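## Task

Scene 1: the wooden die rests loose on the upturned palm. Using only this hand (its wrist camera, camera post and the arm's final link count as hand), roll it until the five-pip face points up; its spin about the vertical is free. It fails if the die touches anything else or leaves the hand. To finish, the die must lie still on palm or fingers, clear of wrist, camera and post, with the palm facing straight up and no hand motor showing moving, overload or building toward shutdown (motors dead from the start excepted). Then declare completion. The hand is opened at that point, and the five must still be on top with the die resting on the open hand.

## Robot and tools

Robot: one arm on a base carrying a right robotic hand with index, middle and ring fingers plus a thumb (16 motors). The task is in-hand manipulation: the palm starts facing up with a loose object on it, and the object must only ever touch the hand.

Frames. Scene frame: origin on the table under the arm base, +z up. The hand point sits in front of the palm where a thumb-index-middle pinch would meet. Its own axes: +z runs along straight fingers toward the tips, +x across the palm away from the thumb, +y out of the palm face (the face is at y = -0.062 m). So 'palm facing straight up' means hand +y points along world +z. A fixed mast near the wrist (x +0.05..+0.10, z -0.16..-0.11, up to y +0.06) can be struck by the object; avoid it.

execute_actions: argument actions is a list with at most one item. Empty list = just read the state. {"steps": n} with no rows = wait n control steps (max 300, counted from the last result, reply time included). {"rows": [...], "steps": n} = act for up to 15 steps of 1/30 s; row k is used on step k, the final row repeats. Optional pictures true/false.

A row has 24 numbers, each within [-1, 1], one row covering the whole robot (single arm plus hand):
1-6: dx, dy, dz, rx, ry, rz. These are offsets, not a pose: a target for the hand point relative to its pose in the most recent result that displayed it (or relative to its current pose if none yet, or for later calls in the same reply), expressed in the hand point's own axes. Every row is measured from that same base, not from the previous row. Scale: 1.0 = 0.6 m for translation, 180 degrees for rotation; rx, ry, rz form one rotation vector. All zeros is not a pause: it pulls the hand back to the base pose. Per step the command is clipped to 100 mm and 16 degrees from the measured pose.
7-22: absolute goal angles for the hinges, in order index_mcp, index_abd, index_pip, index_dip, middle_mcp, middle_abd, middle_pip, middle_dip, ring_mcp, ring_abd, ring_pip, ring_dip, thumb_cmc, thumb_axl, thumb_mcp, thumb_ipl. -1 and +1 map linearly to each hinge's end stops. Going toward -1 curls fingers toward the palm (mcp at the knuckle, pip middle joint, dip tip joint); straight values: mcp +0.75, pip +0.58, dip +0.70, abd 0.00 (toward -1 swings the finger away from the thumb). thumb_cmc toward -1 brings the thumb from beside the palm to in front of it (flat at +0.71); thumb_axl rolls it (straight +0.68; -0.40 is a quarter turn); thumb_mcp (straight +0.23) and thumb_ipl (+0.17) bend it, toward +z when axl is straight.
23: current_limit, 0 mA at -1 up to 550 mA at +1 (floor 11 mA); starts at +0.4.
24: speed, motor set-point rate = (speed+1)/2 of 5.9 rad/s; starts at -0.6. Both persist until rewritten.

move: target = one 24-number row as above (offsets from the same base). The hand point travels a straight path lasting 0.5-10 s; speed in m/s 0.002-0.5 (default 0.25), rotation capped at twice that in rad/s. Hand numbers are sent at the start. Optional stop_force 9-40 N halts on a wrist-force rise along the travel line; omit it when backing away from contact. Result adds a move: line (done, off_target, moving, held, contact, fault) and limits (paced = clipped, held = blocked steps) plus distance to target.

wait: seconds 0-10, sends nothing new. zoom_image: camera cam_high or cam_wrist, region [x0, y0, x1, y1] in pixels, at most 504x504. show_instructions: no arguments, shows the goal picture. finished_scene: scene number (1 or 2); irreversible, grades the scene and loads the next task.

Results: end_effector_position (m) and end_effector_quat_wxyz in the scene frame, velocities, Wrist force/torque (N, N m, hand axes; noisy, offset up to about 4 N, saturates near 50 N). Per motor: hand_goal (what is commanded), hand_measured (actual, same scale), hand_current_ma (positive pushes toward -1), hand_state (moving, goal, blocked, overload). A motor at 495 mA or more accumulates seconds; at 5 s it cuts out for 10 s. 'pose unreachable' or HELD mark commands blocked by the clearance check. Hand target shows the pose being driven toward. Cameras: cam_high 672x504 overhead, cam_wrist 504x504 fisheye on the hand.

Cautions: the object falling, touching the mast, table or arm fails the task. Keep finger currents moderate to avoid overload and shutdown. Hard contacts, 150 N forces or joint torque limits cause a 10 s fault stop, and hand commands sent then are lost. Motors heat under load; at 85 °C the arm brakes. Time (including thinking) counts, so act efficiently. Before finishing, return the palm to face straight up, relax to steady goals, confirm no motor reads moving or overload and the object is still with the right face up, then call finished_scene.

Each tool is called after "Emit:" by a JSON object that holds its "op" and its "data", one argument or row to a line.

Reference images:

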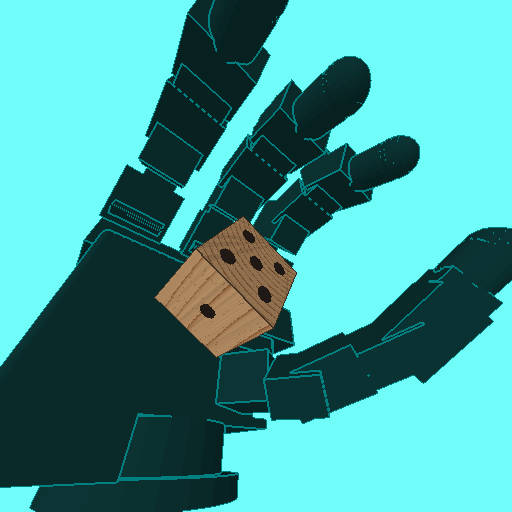

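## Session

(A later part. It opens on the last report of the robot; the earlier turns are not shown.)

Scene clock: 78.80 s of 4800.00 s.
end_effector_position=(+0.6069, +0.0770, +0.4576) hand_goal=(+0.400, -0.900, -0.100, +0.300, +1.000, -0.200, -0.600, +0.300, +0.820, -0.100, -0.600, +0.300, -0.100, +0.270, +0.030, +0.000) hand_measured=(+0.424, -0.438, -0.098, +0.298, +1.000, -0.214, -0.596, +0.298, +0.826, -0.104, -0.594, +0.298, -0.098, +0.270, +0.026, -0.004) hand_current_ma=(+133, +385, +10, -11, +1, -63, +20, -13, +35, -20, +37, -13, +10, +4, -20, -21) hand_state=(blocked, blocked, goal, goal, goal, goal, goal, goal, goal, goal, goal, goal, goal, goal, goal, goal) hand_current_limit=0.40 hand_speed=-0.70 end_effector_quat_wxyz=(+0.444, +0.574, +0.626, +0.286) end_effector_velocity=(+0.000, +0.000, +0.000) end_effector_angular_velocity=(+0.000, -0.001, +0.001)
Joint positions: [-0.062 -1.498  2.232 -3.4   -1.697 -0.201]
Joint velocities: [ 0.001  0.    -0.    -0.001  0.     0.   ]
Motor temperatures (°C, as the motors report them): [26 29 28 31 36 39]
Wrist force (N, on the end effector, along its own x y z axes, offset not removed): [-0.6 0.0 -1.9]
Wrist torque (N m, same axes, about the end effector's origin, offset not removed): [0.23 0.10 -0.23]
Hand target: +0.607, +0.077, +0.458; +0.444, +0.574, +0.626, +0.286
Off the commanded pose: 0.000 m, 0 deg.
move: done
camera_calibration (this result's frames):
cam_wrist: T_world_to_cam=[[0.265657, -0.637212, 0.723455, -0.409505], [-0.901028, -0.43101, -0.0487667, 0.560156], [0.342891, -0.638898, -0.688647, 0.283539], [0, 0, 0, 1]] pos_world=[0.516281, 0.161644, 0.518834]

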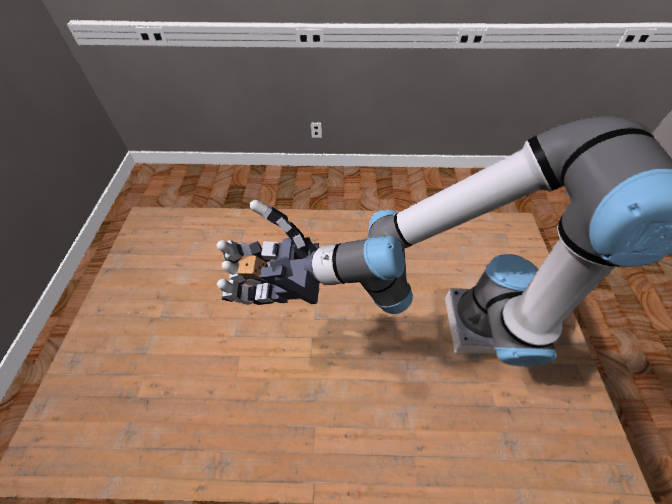

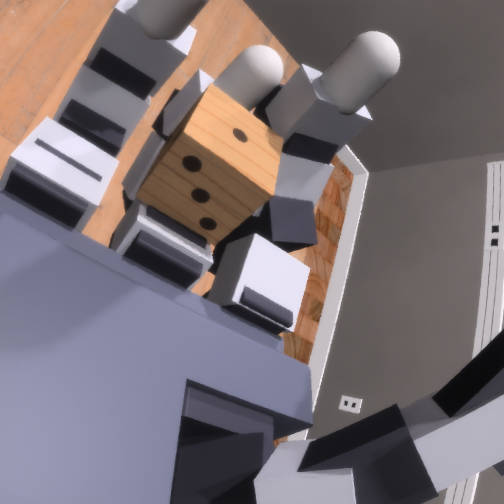

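Index blocked by the middle tip; curl the index to clear it.

Emit:
{"op": "move", "data": {
  "target": [0,0,0,0,0,0.03,0.3,-0.9,-0.8,0.3,1,-0.2,-0.45,0.3,0.82,-0.15,-0.6,0.3,-0.1,0.27,0.03,0,0.4,-0.75],
  "speed": 0.1
}}

Emit:
{"op": "zoom_image", "data": {
  "camera": "cam_high",
  "region": [200, 220, 320, 320]
}}

Scene clock: 85.23 s of 4800.00 s.
end_effector_position=(+0.6069, +0.0770, +0.4576) hand_goal=(+0.300, -0.900, -0.800, +0.300, +1.000, -0.200, -0.450, +0.300, +0.820, -0.150, -0.600, +0.300, -0.100, +0.270, +0.030, +0.000) hand_measured=(+0.318, -0.898, -0.798, +0.298, +1.000, -0.202, -0.448, +0.298, +0.826, -0.148, -0.594, +0.298, -0.098, +0.270, +0.026, -0.004) hand_current_ma=(+100, +12, +14, -11, +0, -12, +7, -12, +37, +13, +36, -13, +10, +4, -20, -21) hand_state=(goal, goal, goal, goal, goal, goal, goal, goal, goal, goal, goal, goal, goal, goal, goal, goal) hand_current_limit=0.40 hand_speed=-0.75 end_effector_quat_wxyz=(+0.430, +0.603, +0.598, +0.307) end_effector_velocity=(-0.000, +0.001, -0.000) end_effector_angular_velocity=(-0.001, +0.001, +0.001)
Joint positions: [-0.04  -1.489  2.221 -3.397 -1.717 -0.097]
Joint velocities: [ 0.001 -0.     0.     0.    -0.    -0.001]
Motor temperatures (°C, as the motors report them): [26 29 28 31 36 39]
Wrist force (N, on the end effector, along its own x y z axes, offset not removed): [-1.9 1.5 -3.2]
Wrist torque (N m, same axes, about the end effector's origin, offset not removed): [0.56 0.21 -0.32]
Hand target: +0.607, +0.077, +0.458; +0.430, +0.603, +0.598, +0.307
Off the commanded pose: 0.000 m, 0 deg.
move: done
camera_calibration (this result's frames):
cam_wrist: T_world_to_cam=[[0.22773, -0.705618, 0.671001, -0.357219], [-0.917073, -0.387046, -0.0957691, 0.588015], [0.327284, -0.593547, -0.735246, 0.310837], [0, 0, 0, 1]] pos_world=[0.51887, 0.160025, 0.52455]

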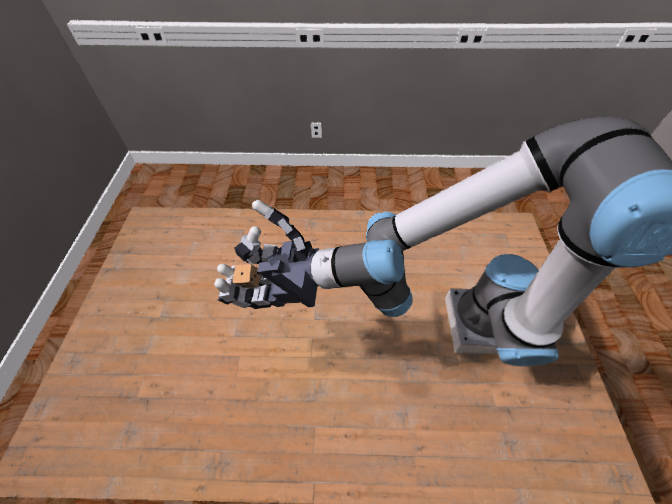

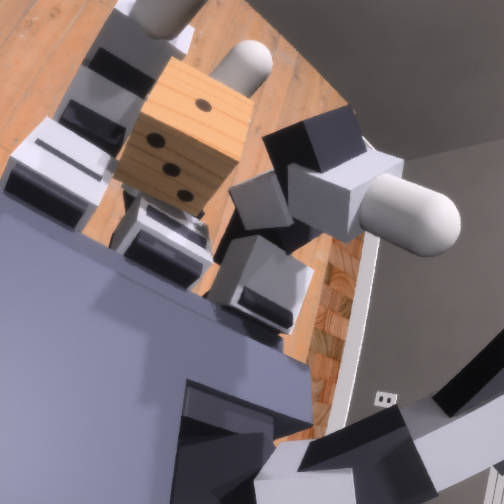

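Region (200, 220, 320, 320) of cam_high's 672x504 image, scaled by 4.200, with more detail than that image has.

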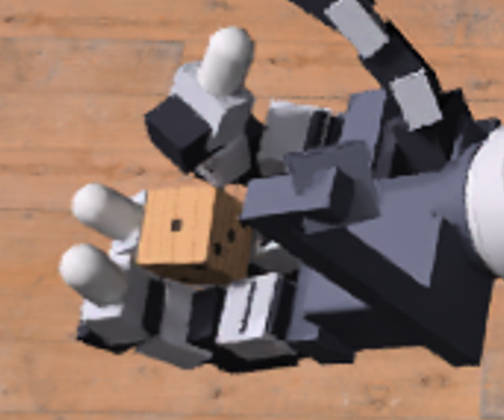

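Emit:
{"op": "move", "data": {
  "target": [0,0,0,0.02,0,0,0.6,0.2,-0.5,0.3,0.75,0.1,-0.5,0.3,0.78,0,-0.3,0.3,-0.1,0.27,0.03,0,0.4,-0.7],
  "speed": 0.1
}}

Emit:
{"op": "move", "data": {
  "target": [0,0,0,0,0,0.04,0.6,0.2,-0.5,0.3,0.72,0.1,-0.85,0.3,0.72,0,0.1,-0.3,-0.1,0.27,0.03,0,0.4,-0.7],
  "speed": 0.1
}}

Scene clock: 91.27 s of 4800.00 s.
end_effector_position=(+0.6069, +0.0770, +0.4575) hand_goal=(+0.600, +0.200, -0.500, +0.300, +0.750, +0.100, -0.500, +0.300, +0.780, +0.000, -0.300, +0.300, -0.100, +0.270, +0.030, +0.000) hand_measured=(+0.484, -0.468, -0.564, +0.298, +0.850, +0.046, -0.432, +0.324, +0.802, -0.004, -0.300, +0.298, -0.098, +0.270, +0.026, -0.004) hand_current_ma=(-385, -381, -335, -11, +385, -238, +350, +118, +114, -22, +3, -12, +10, +4, -20, -21) hand_state=(blocked, blocked, blocked, goal, blocked, blocked, blocked, blocked, blocked, goal, goal, goal, goal, goal, goal, goal) hand_current_limit=0.40 hand_speed=-0.70 end_effector_quat_wxyz=(+0.410, +0.616, +0.607, +0.288) end_effector_velocity=(+0.000, -0.000, +0.001) end_effector_angular_velocity=(-0.000, -0.001, -0.001)
Joint positions: [-0.035 -1.529  2.204 -3.276 -1.728 -0.084]
Joint velocities: [-0.001  0.    -0.001  0.    -0.     0.   ]
Motor temperatures (°C, as the motors report them): [26 29 28 31 36 39]
Wrist force (N, on the end effector, along its own x y z axes, offset not removed): [-0.8 1.3 -3.6]
Wrist torque (N m, same axes, about the end effector's origin, offset not removed): [0.57 0.10 -0.15]
Hand target: +0.607, +0.077, +0.458; +0.410, +0.616, +0.607, +0.288
Off the commanded pose: 0.000 m, 0 deg.
move: done
camera_calibration (this result's frames):
cam_wrist: T_world_to_cam=[[0.262223, -0.711832, 0.651563, -0.368764], [-0.924788, -0.37826, -0.0410661, 0.56696], [0.275693, -0.591789, -0.757482, 0.352186], [0, 0, 0, 1]] pos_world=[0.523921, 0.160381, 0.53033]

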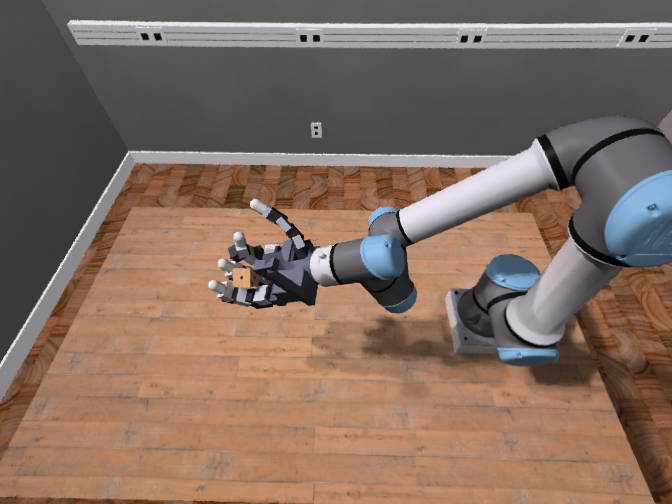

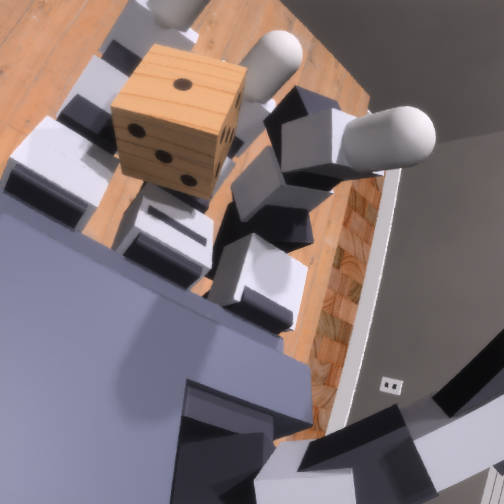

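Scene clock: 92.37 s of 4800.00 s.
end_effector_position=(+0.6069, +0.0770, +0.4575) hand_goal=(+0.600, +0.200, -0.500, +0.300, +0.720, +0.100, -0.850, +0.300, +0.720, +0.000, +0.100, -0.300, -0.100, +0.270, +0.030, +0.000) hand_measured=(+0.484, -0.464, -0.564, +0.298, +0.850, +0.046, -0.432, +0.324, +0.744, -0.004, +0.100, -0.298, -0.098, +0.270, +0.026, -0.004) hand_current_ma=(-385, -385, -335, -11, +385, -238, +385, +120, +128, -20, +1, +16, +10, +4, -20, -21) hand_state=(blocked, blocked, blocked, goal, blocked, blocked, blocked, blocked, blocked, goal, goal, goal, goal, goal, goal, goal) hand_current_limit=0.40 hand_speed=-0.70 end_effector_quat_wxyz=(+0.392, +0.653, +0.568, +0.313) end_effector_velocity=(-0.000, -0.001, -0.001) end_effector_angular_velocity=(+0.003, +0.001, -0.003)
Joint positions: [-0.007 -1.517  2.186 -3.268 -1.752  0.056]
Joint velocities: [-0.     0.     0.001 -0.    -0.001  0.004]
Motor temperatures (°C, as the motors report them): [26 29 28 31 36 39]
Wrist force (N, on the end effector, along its own x y z axes, offset not removed): [-2.0 -0.4 -1.6]
Wrist torque (N m, same axes, about the end effector's origin, offset not removed): [0.19 0.25 -0.41]
Hand target: +0.607, +0.077, +0.458; +0.392, +0.653, +0.568, +0.313
Off the commanded pose: 0.000 m, 0 deg.
move: done
camera_calibration (this result's frames):
cam_wrist: T_world_to_cam=[[0.203257, -0.792131, 0.575513, -0.292001], [-0.945013, -0.312508, -0.0963777, 0.599476], [0.256196, -0.524278, -0.812094, 0.383804], [0, 0, 0, 1]] pos_world=[0.527535, 0.157259, 0.537511]

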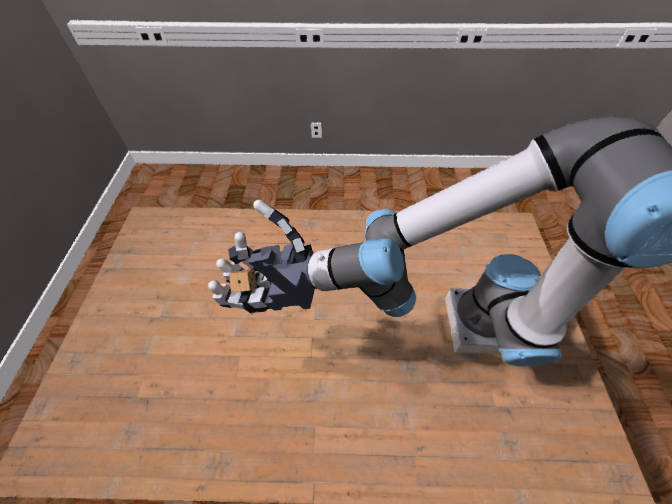

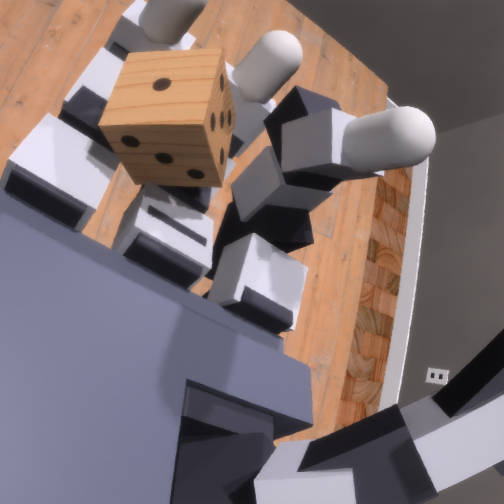

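Emit:
{"op": "move", "data": {
  "target": [0,0,0,0,0,0,0.3,0.2,-0.8,0.3,0.85,0.05,-0.43,0.32,0.72,0,0.1,-0.3,-0.1,0.27,0.03,0,0.4,-0.7]
}}

Emit:
{"op": "move", "data": {
  "target": [0,0,0,0,0,0.02,0.5,0.2,-0.8,0.3,0.75,0.05,-0.8,0.32,0.72,0,0.1,-0.3,-0.1,0.27,0.03,0,0.4,-0.7],
  "speed": 0.1
}}

Scene clock: 98.07 s of 4800.00 s.
end_effector_position=(+0.6069, +0.0770, +0.4575) hand_goal=(+0.300, +0.200, -0.800, +0.300, +0.850, +0.050, -0.430, +0.320, +0.720, +0.000, +0.100, -0.300, -0.100, +0.270, +0.030, +0.000) hand_measured=(+0.320, +0.198, -0.798, +0.298, +0.866, +0.046, -0.420, +0.324, +0.744, -0.004, +0.100, -0.298, -0.098, +0.270, +0.026, -0.004) hand_current_ma=(+108, -15, +12, -11, +91, -15, +48, +18, +128, -20, +2, +16, +10, +4, -20, -21) hand_state=(goal, goal, goal, goal, goal, goal, goal, goal, blocked, goal, goal, goal, goal, goal, goal, goal) hand_current_limit=0.40 hand_speed=-0.70 end_effector_quat_wxyz=(+0.392, +0.653, +0.568, +0.313) end_effector_velocity=(+0.000, -0.001, -0.000) end_effector_angular_velocity=(+0.001, +0.000, -0.001)
Joint positions: [-0.007 -1.517  2.186 -3.268 -1.752  0.056]
Joint velocities: [-0.001 -0.     0.     0.     0.     0.001]
Motor temperatures (°C, as the motors report them): [26 29 28 31 36 39]
Wrist force (N, on the end effector, along its own x y z axes, offset not removed): [-3.4 0.3 -1.1]
Wrist torque (N m, same axes, about the end effector's origin, offset not removed): [0.31 0.39 -0.54]
Hand target: +0.607, +0.077, +0.458; +0.392, +0.653, +0.568, +0.313
Off the commanded pose: 0.000 m, 0 deg.
move: done
camera_calibration (this result's frames):
cam_wrist: T_world_to_cam=[[0.203266, -0.792113, 0.575534, -0.292005], [-0.945013, -0.312514, -0.0963586, 0.599481], [0.25619, -0.524301, -0.812081, 0.383817], [0, 0, 0, 1]] pos_world=[0.527542, 0.15728, 0.537515]

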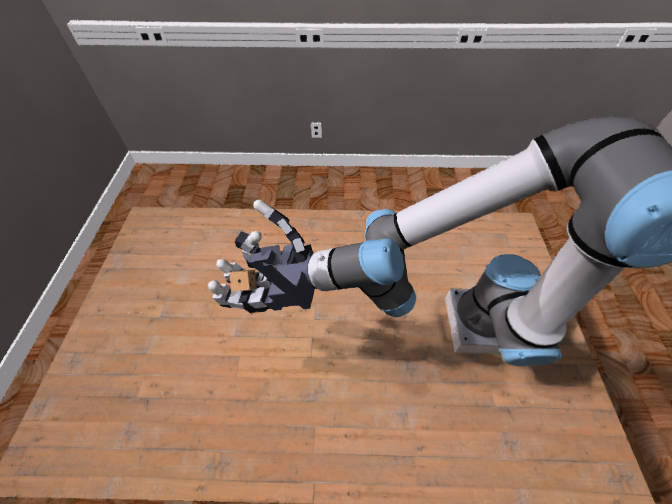

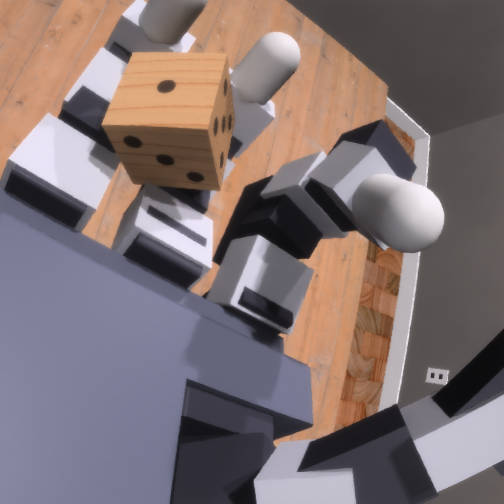

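Scene clock: 98.87 s of 4800.00 s.
end_effector_position=(+0.6069, +0.0770, +0.4575) hand_goal=(+0.500, +0.200, -0.800, +0.300, +0.750, +0.050, -0.800, +0.320, +0.720, +0.000, +0.100, -0.300, -0.100, +0.270, +0.030, +0.000) hand_measured=(+0.506, +0.198, -0.798, +0.298, +0.770, +0.050, -0.794, +0.322, +0.744, -0.004, +0.100, -0.298, -0.098, +0.270, +0.026, -0.004) hand_current_ma=(+36, -14, +12, -11, +115, +4, +30, +14, +126, -15, +2, +16, +12, +4, -20, -21) hand_state=(goal, goal, goal, goal, blocked, goal, goal, goal, blocked, goal, goal, goal, goal, goal, goal, goal) hand_current_limit=0.40 hand_speed=-0.70 end_effector_quat_wxyz=(+0.382, +0.670, +0.547, +0.325) end_effector_velocity=(-0.000, +0.000, -0.000) end_effector_angular_velocity=(+0.004, -0.000, -0.002)
Joint positions: [ 0.007 -1.511  2.176 -3.262 -1.763  0.125]
Joint velocities: [ 0.002  0.    -0.001  0.001 -0.001  0.005]
Motor temperatures (°C, as the motors report them): [26 29 28 31 36 39]
Wrist force (N, on the end effector, along its own x y z axes, offset not removed): [0.2 2.6 -4.0]
Wrist torque (N m, same axes, about the end effector's origin, offset not removed): [0.67 -0.15 -0.12]
Hand target: +0.607, +0.077, +0.458; +0.382, +0.670, +0.547, +0.325
Off the commanded pose: 0.000 m, 0 deg.
move: done
camera_calibration (this result's frames):
cam_wrist: T_world_to_cam=[[0.172752, -0.827497, 0.534234, -0.251866], [-0.953101, -0.277283, -0.121296, 0.613083], [0.248506, -0.488225, -0.836589, 0.396913], [0, 0, 0, 1]] pos_world=[0.529205, 0.155362, 0.540973]

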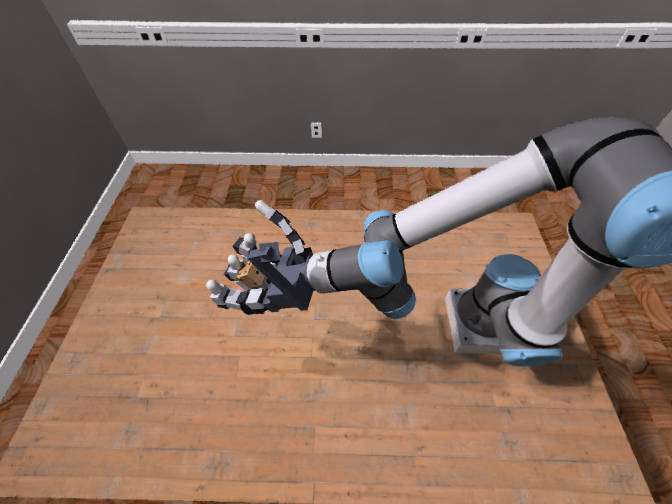

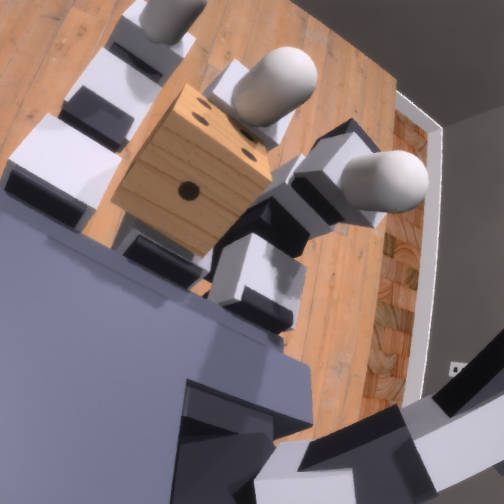

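Emit:
{"op": "move", "data": {
  "target": [0,0,0,0,0,0.04,0.78,0,0.1,-0.3,0.75,-0.2,-0.8,0.32,0.72,-0.3,0.1,-0.3,-0.1,0.27,0.03,0,0.4,-0.7],
  "speed": 0.1
}}

Scene clock: 106.43 s of 4800.00 s.
end_effector_position=(+0.6069, +0.0770, +0.4575) hand_goal=(+0.780, +0.000, +0.100, -0.300, +0.750, -0.200, -0.800, +0.320, +0.720, -0.300, +0.100, -0.300, -0.100, +0.270, +0.030, +0.000) hand_measured=(+0.788, +0.004, +0.100, -0.298, +0.770, -0.196, -0.794, +0.322, +0.742, -0.294, +0.100, -0.298, -0.098, +0.270, +0.026, -0.004) hand_current_ma=(+39, +15, +1, +15, +115, +21, +29, +14, +123, +26, +2, +16, +17, +4, -20, -21) hand_state=(goal, goal, goal, goal, blocked, goal, goal, goal, blocked, goal, goal, goal, goal, goal, goal, goal) hand_current_limit=0.40 hand_speed=-0.70 end_effector_quat_wxyz=(+0.360, +0.703, +0.504, +0.349) end_effector_velocity=(+0.000, -0.000, +0.001) end_effector_angular_velocity=(-0.000, -0.001, -0.001)
Joint positions: [ 0.032 -1.5    2.154 -3.248 -1.784  0.264]
Joint velocities: [-0.    -0.    -0.001 -0.    -0.     0.   ]
Motor temperatures (°C, as the motors report them): [26 29 28 31 36 39]
Wrist force (N, on the end effector, along its own x y z axes, offset not removed): [-2.3 1.4 -1.6]
Wrist torque (N m, same axes, about the end effector's origin, offset not removed): [0.33 0.24 -0.40]
Hand target: +0.607, +0.077, +0.458; +0.360, +0.703, +0.504, +0.349
Off the commanded pose: 0.000 m, 0 deg.
move: done
camera_calibration (this result's frames):
cam_wrist: T_world_to_cam=[[0.109468, -0.888883, 0.444863, -0.167844], [-0.965277, -0.20186, -0.165812, 0.635028], [0.237188, -0.411265, -0.880115, 0.417774], [0, 0, 0, 1]] pos_world=[0.532261, 0.150809, 0.547652]

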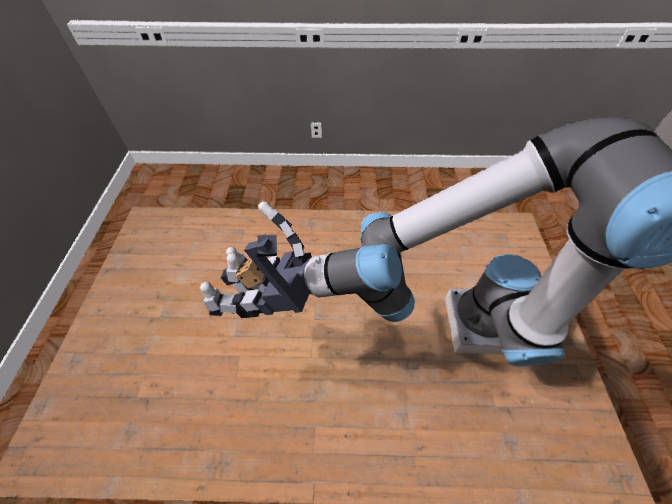

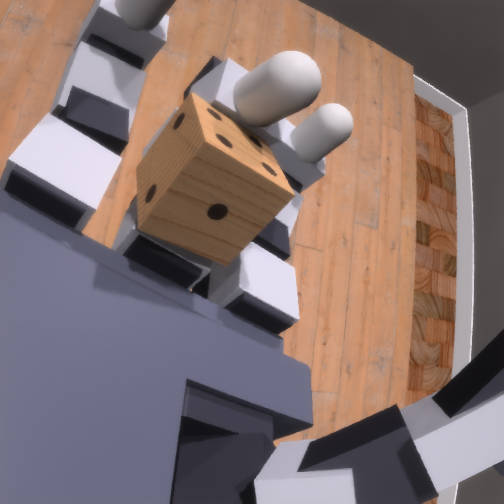

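Emit:
{"op": "move", "data": {
  "target": [0,0,0,0,0,-0.03,0.76,0,0.1,-0.3,0.75,-0.4,-1,0.6,0.72,-0.5,0.1,-0.3,-0.1,0.27,0.03,0,0.4,-0.7],
  "speed": 0.1
}}

Scene clock: 109.57 s of 4800.00 s.
end_effector_position=(+0.6069, +0.0770, +0.4575) hand_goal=(+0.760, +0.000, +0.100, -0.300, +0.750, -0.400, -1.000, +0.600, +0.720, -0.500, +0.100, -0.300, -0.100, +0.270, +0.030, +0.000) hand_measured=(+0.780, +0.004, +0.100, -0.298, +0.770, -0.396, -0.994, +0.598, +0.742, -0.494, +0.100, -0.298, -0.098, +0.270, +0.026, -0.004) hand_current_ma=(+114, +15, +1, +15, +112, +19, +30, -13, +121, +29, +2, +15, +18, +4, -20, -21) hand_state=(blocked, goal, goal, goal, blocked, goal, goal, goal, blocked, goal, goal, goal, goal, goal, goal, goal) hand_current_limit=0.40 hand_speed=-0.70 end_effector_quat_wxyz=(+0.376, +0.679, +0.536, +0.331) end_effector_velocity=(-0.000, +0.000, -0.000) end_effector_angular_velocity=(-0.005, +0.001, +0.004)
Joint positions: [ 0.013 -1.508  2.171 -3.259 -1.769  0.161]
Joint velocities: [-0.001 -0.001  0.001 -0.     0.002 -0.007]
Motor temperatures (°C, as the motors report them): [26 29 28 31 36 39]
Wrist force (N, on the end effector, along its own x y z axes, offset not removed): [-1.8 2.6 -2.9]
Wrist torque (N m, same axes, about the end effector's origin, offset not removed): [0.70 0.09 -0.33]
Hand target: +0.607, +0.077, +0.458; +0.376, +0.679, +0.536, +0.331
Off the commanded pose: 0.000 m, 0 deg.
move: done
camera_calibration (this result's frames):
cam_wrist: T_world_to_cam=[[0.156791, -0.844442, 0.512186, -0.230781], [-0.956748, -0.258541, -0.133376, 0.61938], [0.245049, -0.469121, -0.848456, 0.40297], [0, 0, 0, 1]] pos_world=[0.530028, 0.154296, 0.542715]

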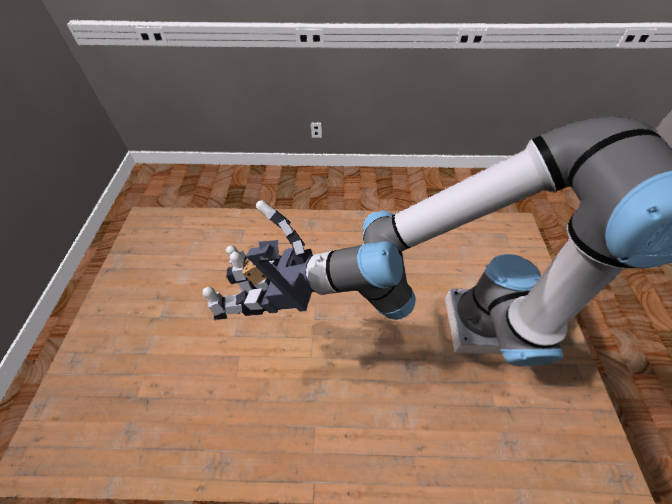

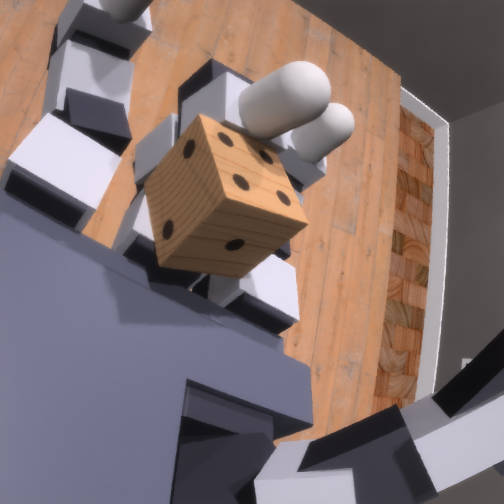

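Emit:
{"op": "move", "data": {
  "target": [0,0,0,0,0,0,0.76,0.1,0.1,-0.3,0.75,-0.1,-0.5,0.4,0.72,-0.5,0.1,-0.3,-0.1,0.27,0.03,0,0.4,-0.7]
}}

Emit:
{"op": "move", "data": {
  "target": [0,0,0,0,0,-0.02,0.76,0.1,0.1,-0.3,0.75,-0.1,-1,0.4,0.72,-0.5,0.1,-0.3,-0.1,0.27,0.03,0,0.4,-0.7],
  "speed": 0.1
}}

Scene clock: 115.33 s of 4800.00 s.
end_effector_position=(+0.6069, +0.0770, +0.4576) hand_goal=(+0.760, +0.100, +0.100, -0.300, +0.750, -0.100, -0.500, +0.400, +0.720, -0.500, +0.100, -0.300, -0.100, +0.270, +0.030, +0.000) hand_measured=(+0.780, +0.098, +0.100, -0.298, +0.770, -0.104, -0.500, +0.402, +0.742, -0.494, +0.100, -0.298, -0.098, +0.270, +0.026, -0.004) hand_current_ma=(+114, -14, +1, +15, +112, -17, -2, +15, +121, +29, +2, +15, +18, +4, -20, -21) hand_state=(blocked, goal, goal, goal, blocked, goal, goal, goal, blocked, goal, goal, goal, goal, goal, goal, goal) hand_current_limit=0.40 hand_speed=-0.70 end_effector_quat_wxyz=(+0.376, +0.679, +0.536, +0.331) end_effector_velocity=(-0.000, +0.001, -0.000) end_effector_angular_velocity=(-0.001, +0.001, +0.001)
Joint positions: [ 0.013 -1.508  2.171 -3.259 -1.768  0.161]
Joint velocities: [ 0.002 -0.     0.     0.    -0.001 -0.001]
Motor temperatures (°C, as the motors report them): [26 29 28 31 36 39]
Wrist force (N, on the end effector, along its own x y z axes, offset not removed): [-0.9 0.6 -1.7]
Wrist torque (N m, same axes, about the end effector's origin, offset not removed): [0.44 0.02 -0.06]
Hand target: +0.607, +0.077, +0.458; +0.376, +0.679, +0.536, +0.331
Off the commanded pose: 0.000 m, 0 deg.
move: done
camera_calibration (this result's frames):
cam_wrist: T_world_to_cam=[[0.156787, -0.844479, 0.512126, -0.23079], [-0.956732, -0.258561, -0.133457, 0.619407], [0.245118, -0.469043, -0.848479, 0.402948], [0, 0, 0, 1]] pos_world=[0.530022, 0.154258, 0.54275]

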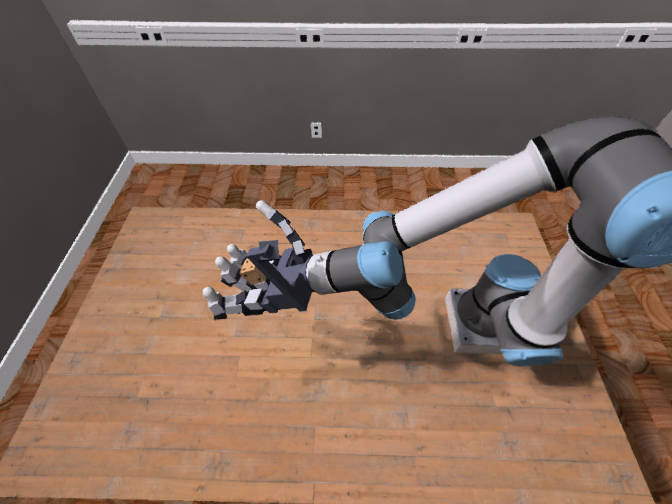

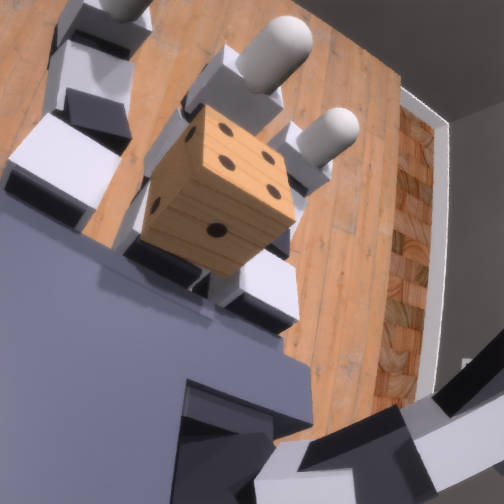

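Scene clock: 116.23 s of 4800.00 s.
end_effector_position=(+0.6069, +0.0770, +0.4576) hand_goal=(+0.760, +0.100, +0.100, -0.300, +0.750, -0.100, -1.000, +0.400, +0.720, -0.500, +0.100, -0.300, -0.100, +0.270, +0.030, +0.000) hand_measured=(+0.780, +0.098, +0.100, -0.298, +0.770, -0.104, -0.916, +0.414, +0.742, -0.494, +0.100, -0.298, -0.098, +0.270, +0.026, -0.004) hand_current_ma=(+114, -14, +1, +15, +112, -16, +385, +74, +121, +27, +2, +15, +18, +4, -20, -21) hand_state=(blocked, goal, goal, goal, blocked, goal, blocked, goal, blocked, goal, goal, goal, goal, goal, goal, goal) hand_current_limit=0.40 hand_speed=-0.70 end_effector_quat_wxyz=(+0.387, +0.662, +0.557, +0.319) end_effector_velocity=(+0.000, -0.000, +0.000) end_effector_angular_velocity=(-0.002, -0.001, +0.001)
Joint positions: [ 0.    -1.514  2.181 -3.265 -1.757  0.091]
Joint velocities: [-0.001 -0.    -0.    -0.001  0.    -0.002]
Motor temperatures (°C, as the motors report them): [26 29 28 31 36 39]
Wrist force (N, on the end effector, along its own x y z axes, offset not removed): [-3.6 1.7 -2.1]
Wrist torque (N m, same axes, about the end effector's origin, offset not removed): [0.49 0.32 -0.36]
Hand target: +0.607, +0.077, +0.458; +0.387, +0.662, +0.557, +0.319
Off the commanded pose: 0.000 m, 0 deg.
move: done
camera_calibration (this result's frames):
cam_wrist: T_world_to_cam=[[0.187799, -0.81056, 0.554728, -0.271711], [-0.949291, -0.294773, -0.109343, 0.606648], [0.252148, -0.506064, -0.824815, 0.390704], [0, 0, 0, 1]] pos_world=[0.528397, 0.156306, 0.539318]

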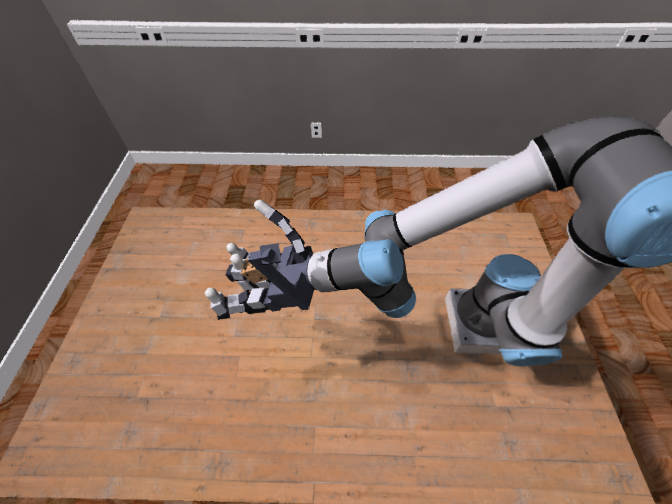

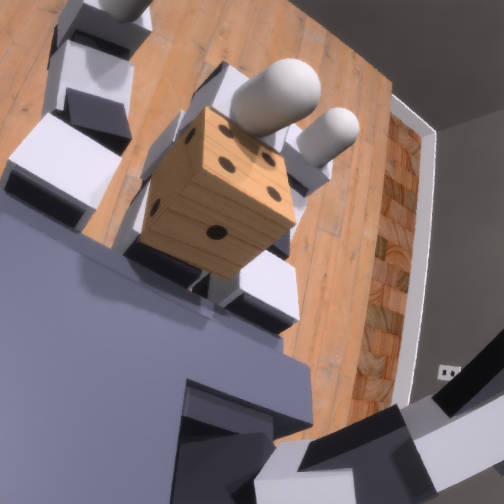

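Emit:
{"op": "move", "data": {
  "target": [0,0,0,0.04,0,0,0.88,0.05,0,-0.4,0.72,-0.4,-0.95,0.65,0.72,-0.5,0.1,-0.3,-0.1,0.27,0.03,0,0.4,-0.7],
  "speed": 0.1
}}

Scene clock: 120.67 s of 4800.00 s.
end_effector_position=(+0.6068, +0.0770, +0.4575) hand_goal=(+0.880, +0.050, +0.000, -0.400, +0.720, -0.400, -0.950, +0.650, +0.720, -0.500, +0.100, -0.300, -0.100, +0.270, +0.030, +0.000) hand_measured=(+0.886, +0.052, +0.008, -0.396, +0.740, -0.396, -0.946, +0.648, +0.742, -0.494, +0.100, -0.298, -0.098, +0.270, +0.026, -0.004) hand_current_ma=(+34, +13, +43, +16, +117, +17, +26, -13, +115, +26, +2, +15, +18, +4, -20, -21) hand_state=(goal, goal, goal, goal, blocked, goal, goal, goal, blocked, goal, goal, goal, goal, goal, goal, goal) hand_current_limit=0.40 hand_speed=-0.70 end_effector_quat_wxyz=(+0.344, +0.685, +0.576, +0.284) end_effector_velocity=(+0.000, +0.001, -0.000) end_effector_angular_velocity=(+0.002, +0.009, +0.001)
Joint positions: [-0.002 -1.582  2.136 -3.026 -1.743  0.112]
Joint velocities: [ 0.001 -0.004 -0.004  0.017  0.001  0.001]
Motor temperatures (°C, as the motors report them): [26 29 28 31 36 39]
Wrist force (N, on the end effector, along its own x y z axes, offset not removed): [-1.4 2.0 -0.5]
Wrist torque (N m, same axes, about the end effector's origin, offset not removed): [0.40 0.19 -0.20]
Hand target: +0.607, +0.077, +0.458; +0.344, +0.685, +0.576, +0.284
Off the commanded pose: 0.000 m, 0 deg.
move: done
camera_calibration (this result's frames):
cam_wrist: T_world_to_cam=[[0.252413, -0.82245, 0.509768, -0.289405], [-0.956253, -0.292537, 0.00151779, 0.55989], [0.147878, -0.48785, -0.860311, 0.468815], [0, 0, 0, 1]] pos_world=[0.539119, 0.154479, 0.550006]

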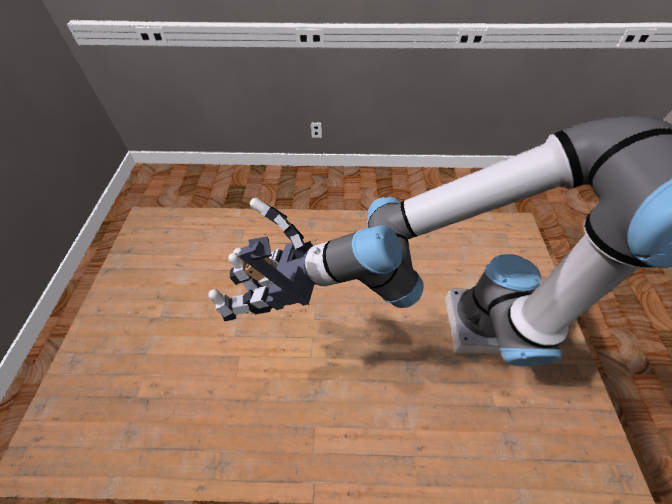

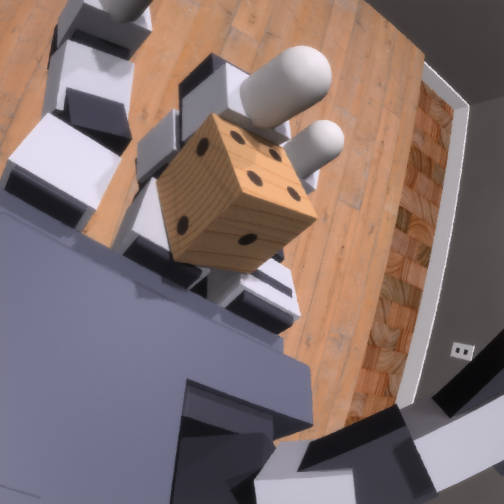

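Swing the middle's tip back the other way while curled.

Emit:
{"op": "move", "data": {
  "target": [0,0,0,0,0,-0.02,0.85,0.2,0,-0.4,0.72,0,-1,0.65,0.72,-0.5,0.1,-0.3,-0.1,0.27,0.03,0,0.4,-0.8],
  "speed": 0.1
}}

Scene clock: 126.67 s of 4800.00 s.
end_effector_position=(+0.6068, +0.0770, +0.4575) hand_goal=(+0.850, +0.200, +0.000, -0.400, +0.720, +0.000, -1.000, +0.650, +0.720, -0.500, +0.100, -0.300, -0.100, +0.270, +0.030, +0.000) hand_measured=(+0.868, +0.196, +0.008, -0.396, +0.740, -0.006, -0.990, +0.648, +0.742, -0.494, +0.100, -0.298, -0.098, +0.270, +0.026, -0.004) hand_current_ma=(+101, -21, +42, +16, +115, -27, +55, -7, +114, +26, +2, +15, +18, +4, -20, -21) hand_state=(goal, goal, goal, goal, blocked, goal, goal, goal, blocked, goal, goal, goal, goal, goal, goal, goal) hand_current_limit=0.40 hand_speed=-0.80 end_effector_quat_wxyz=(+0.353, +0.666, +0.597, +0.273) end_effector_velocity=(-0.000, +0.001, +0.000) end_effector_angular_velocity=(-0.002, -0.001, +0.003)
Joint positions: [-0.016 -1.588  2.146 -3.031 -1.732  0.041]
Joint velocities: [ 0.001 -0.     0.    -0.001 -0.    -0.002]
Motor temperatures (°C, as the motors report them): [26 29 28 31 36 39]
Wrist force (N, on the end effector, along its own x y z axes, offset not removed): [-0.3 2.3 -0.4]
Wrist torque (N m, same axes, about the end effector's origin, offset not removed): [0.42 -0.09 -0.22]
Hand target: +0.607, +0.077, +0.458; +0.353, +0.666, +0.597, +0.273
Off the commanded pose: 0.000 m, 0 deg.
move: done
camera_calibration (this result's frames):
cam_wrist: T_world_to_cam=[[0.28758, -0.786195, 0.546987, -0.330563], [-0.94442, -0.327756, 0.0254413, 0.544477], [0.159276, -0.523902, -0.836754, 0.453897], [0, 0, 0, 1]] pos_world=[0.536984, 0.156366, 0.546762]

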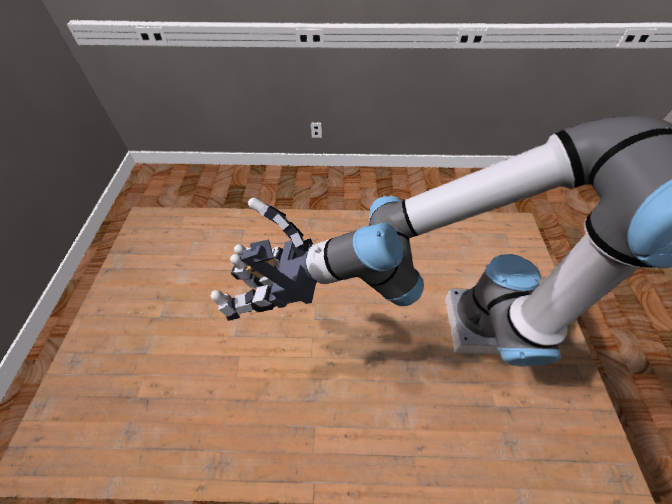

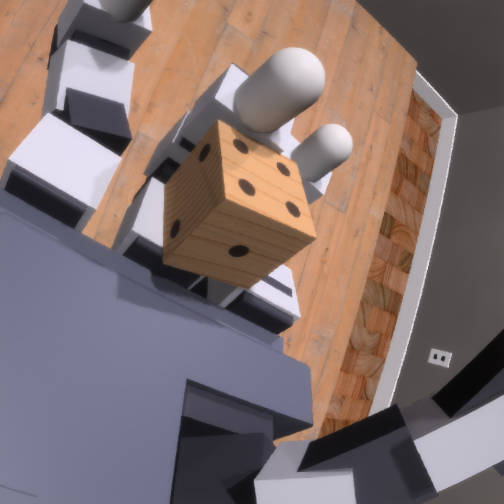

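Emit:
{"op": "move", "data": {
  "target": [0,0,0,0,0,-0.04,0.25,0.0,0,-0.4,0.9,0,-0.5,0.3,0.7,-0.05,-0.5,0.3,-0.1,0.27,0.03,0,0.4,-0.6],
  "speed": 0.1
}}

Scene clock: 133.33 s of 4800.00 s.
end_effector_position=(+0.6068, +0.0770, +0.4575) hand_goal=(+0.250, +0.000, +0.000, -0.400, +0.900, +0.000, -0.500, +0.300, +0.700, -0.050, -0.500, +0.300, -0.100, +0.270, +0.030, +0.000) hand_measured=(+0.274, +0.002, +0.006, -0.398, +0.908, -0.004, -0.500, +0.304, +0.722, -0.054, -0.492, +0.298, -0.098, +0.270, +0.026, -0.004) hand_current_ma=(+130, +11, +34, +13, +42, -19, +5, +18, +114, -18, +40, -13, +18, +4, -20, -21) hand_state=(blocked, goal, goal, goal, goal, goal, goal, goal, blocked, goal, goal, goal, goal, goal, goal, goal) hand_current_limit=0.40 hand_speed=-0.60 end_effector_quat_wxyz=(+0.370, +0.628, +0.638, +0.250) end_effector_velocity=(+0.000, +0.001, +0.001) end_effector_angular_velocity=(-0.006, -0.000, +0.006)
Joint positions: [-0.043 -1.602  2.162 -3.036 -1.711 -0.101]
Joint velocities: [-0.001 -0.001 -0.    -0.001  0.002 -0.009]
Motor temperatures (°C, as the motors report them): [26 29 28 31 36 39]
Wrist force (N, on the end effector, along its own x y z axes, offset not removed): [0.6 -0.2 -1.9]
Wrist torque (N m, same axes, about the end effector's origin, offset not removed): [0.29 -0.14 -0.07]
Hand target: +0.607, +0.077, +0.458; +0.370, +0.628, +0.638, +0.250
Off the commanded pose: 0.000 m, 0 deg.
move: done
camera_calibration (this result's frames):
cam_wrist: T_world_to_cam=[[0.354184, -0.70495, 0.614491, -0.408117], [-0.916385, -0.392684, 0.0777008, 0.508556], [0.186526, -0.590631, -0.785088, 0.418863], [0, 0, 0, 1]] pos_world=[0.532453, 0.159394, 0.540113]

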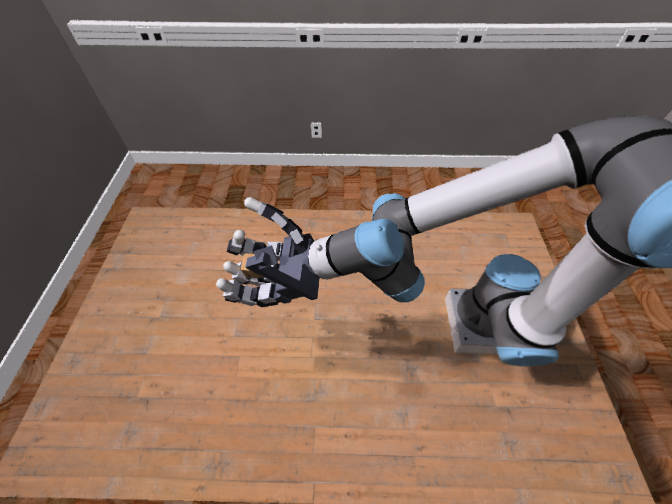

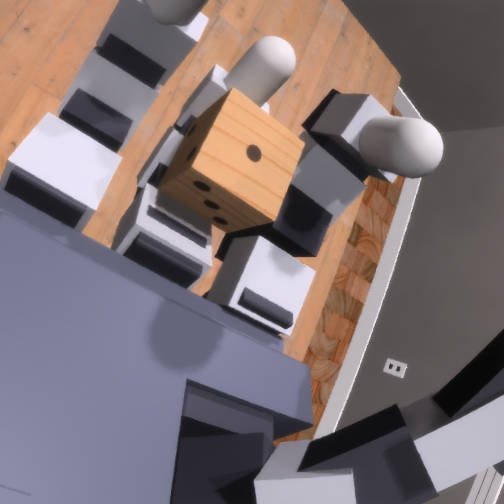

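Emit:
{"op": "move", "data": {
  "target": [0,0,0,-0.05,0,0,0.5,0.0,-0.4,0.3,0.7,0.0,-0.45,0.3,0.7,-0.05,-0.5,0.3,-0.1,0.27,0.03,0,0.4,-0.7],
  "speed": 0.1
}}

Scene clock: 138.77 s of 4800.00 s.
end_effector_position=(+0.6069, +0.0770, +0.4576) hand_goal=(+0.500, +0.000, -0.400, +0.300, +0.700, +0.000, -0.450, +0.300, +0.700, -0.050, -0.500, +0.300, -0.100, +0.270, +0.030, +0.000) hand_measured=(+0.508, +0.002, -0.394, +0.298, +0.724, -0.004, -0.450, +0.304, +0.722, -0.054, -0.494, +0.298, -0.098, +0.270, +0.026, -0.004) hand_current_ma=(+42, +11, +32, -14, +138, -19, +4, +16, +114, -18, +37, -13, +18, +4, -20, -21) hand_state=(goal, goal, goal, goal, blocked, goal, goal, goal, blocked, goal, goal, goal, goal, goal, goal, goal) hand_current_limit=0.40 hand_speed=-0.70 end_effector_quat_wxyz=(+0.418, +0.597, +0.616, +0.300) end_effector_velocity=(-0.000, +0.001, +0.000) end_effector_angular_velocity=(-0.001, -0.004, +0.001)
Joint positions: [-0.059 -1.519  2.223 -3.337 -1.68  -0.129]
Joint velocities: [ 0.001  0.002  0.001 -0.007  0.    -0.001]
Motor temperatures (°C, as the motors report them): [26 29 28 31 36 39]
Wrist force (N, on the end effector, along its own x y z axes, offset not removed): [-0.7 0.7 0.3]
Wrist torque (N m, same axes, about the end effector's origin, offset not removed): [0.20 -0.02 -0.16]
Hand target: +0.607, +0.077, +0.458; +0.418, +0.597, +0.616, +0.300
Off the commanded pose: 0.000 m, 0 deg.
move: done
camera_calibration (this result's frames):
cam_wrist: T_world_to_cam=[[0.272048, -0.691021, 0.669686, -0.384642], [-0.90776, -0.415221, -0.0596872, 0.567987], [0.319313, -0.591677, -0.740242, 0.31785], [0, 0, 0, 1]] pos_world=[0.518744, 0.158109, 0.526777]

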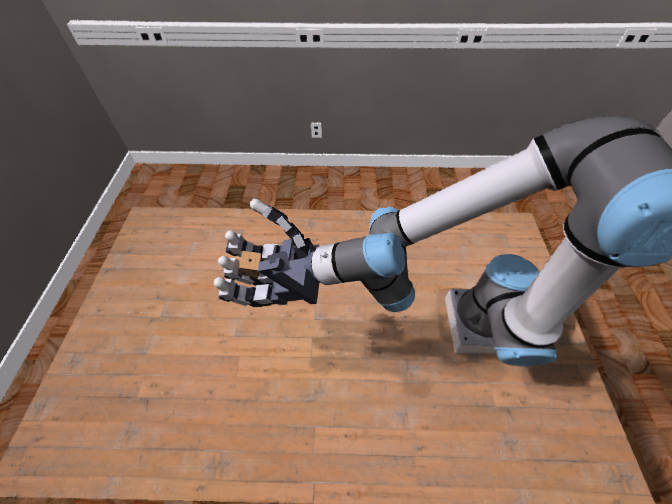

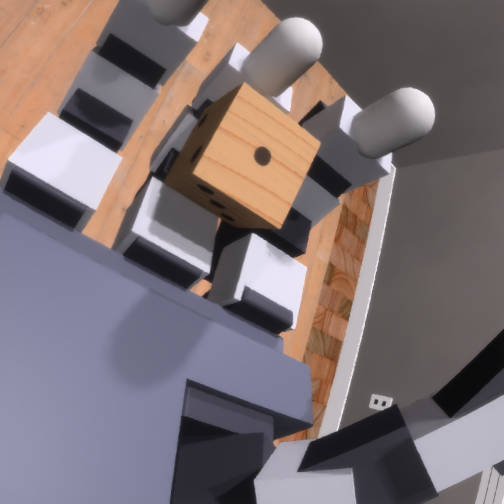

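Emit:
{"op": "move", "data": {
  "target": [0,0,0,0,0,0,0.55,0.0,-0.8,0.3,0.75,0.0,0.1,-0.3,0.65,-0.05,-0.3,0.1,-0.1,0.27,0.03,0,0.4,-0.7]
}}

Scene clock: 143.77 s of 4800.00 s.
end_effector_position=(+0.6069, +0.0770, +0.4576) hand_goal=(+0.550, +0.000, -0.800, +0.300, +0.750, +0.000, +0.100, -0.300, +0.650, -0.050, -0.300, +0.100, -0.100, +0.270, +0.030, +0.000) hand_measured=(+0.558, +0.002, -0.796, +0.298, +0.760, -0.004, +0.100, -0.296, +0.672, -0.054, -0.300, +0.102, -0.098, +0.270, +0.026, -0.004) hand_current_ma=(+40, +11, +20, -14, +56, -19, +3, +16, +123, -18, -2, +15, +18, +4, -20, -21) hand_state=(goal, goal, goal, goal, goal, goal, goal, goal, blocked, goal, goal, goal, goal, goal, goal, goal) hand_current_limit=0.40 hand_speed=-0.70 end_effector_quat_wxyz=(+0.418, +0.597, +0.616, +0.300) end_effector_velocity=(-0.000, -0.001, +0.000) end_effector_angular_velocity=(+0.000, -0.001, -0.002)
Joint positions: [-0.059 -1.519  2.223 -3.337 -1.68  -0.129]
Joint velocities: [-0.001 -0.     0.    -0.001 -0.001  0.001]
Motor temperatures (°C, as the motors report them): [26 29 28 31 36 39]
Wrist force (N, on the end effector, along its own x y z axes, offset not removed): [-0.5 0.7 -1.0]
Wrist torque (N m, same axes, about the end effector's origin, offset not removed): [0.28 0.04 -0.24]
Hand target: +0.607, +0.077, +0.458; +0.418, +0.597, +0.616, +0.300
Off the commanded pose: 0.000 m, 0 deg.
move: done
camera_calibration (this result's frames):
cam_wrist: T_world_to_cam=[[0.272102, -0.691003, 0.669683, -0.384665], [-0.907745, -0.415261, -0.0596514, 0.567972], [0.319312, -0.59167, -0.740248, 0.317834], [0, 0, 0, 1]] pos_world=[0.518753, 0.158105, 0.52676]

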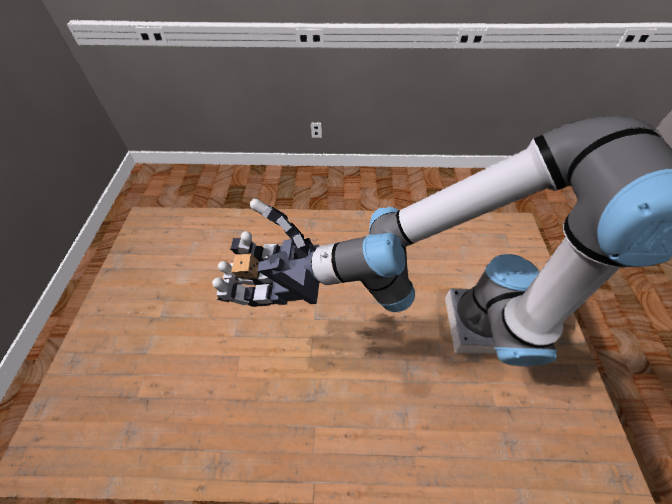

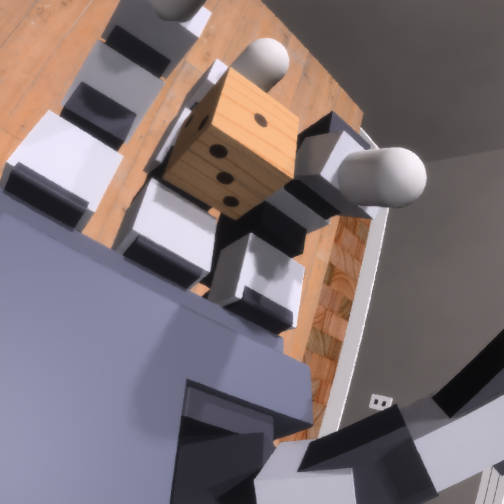

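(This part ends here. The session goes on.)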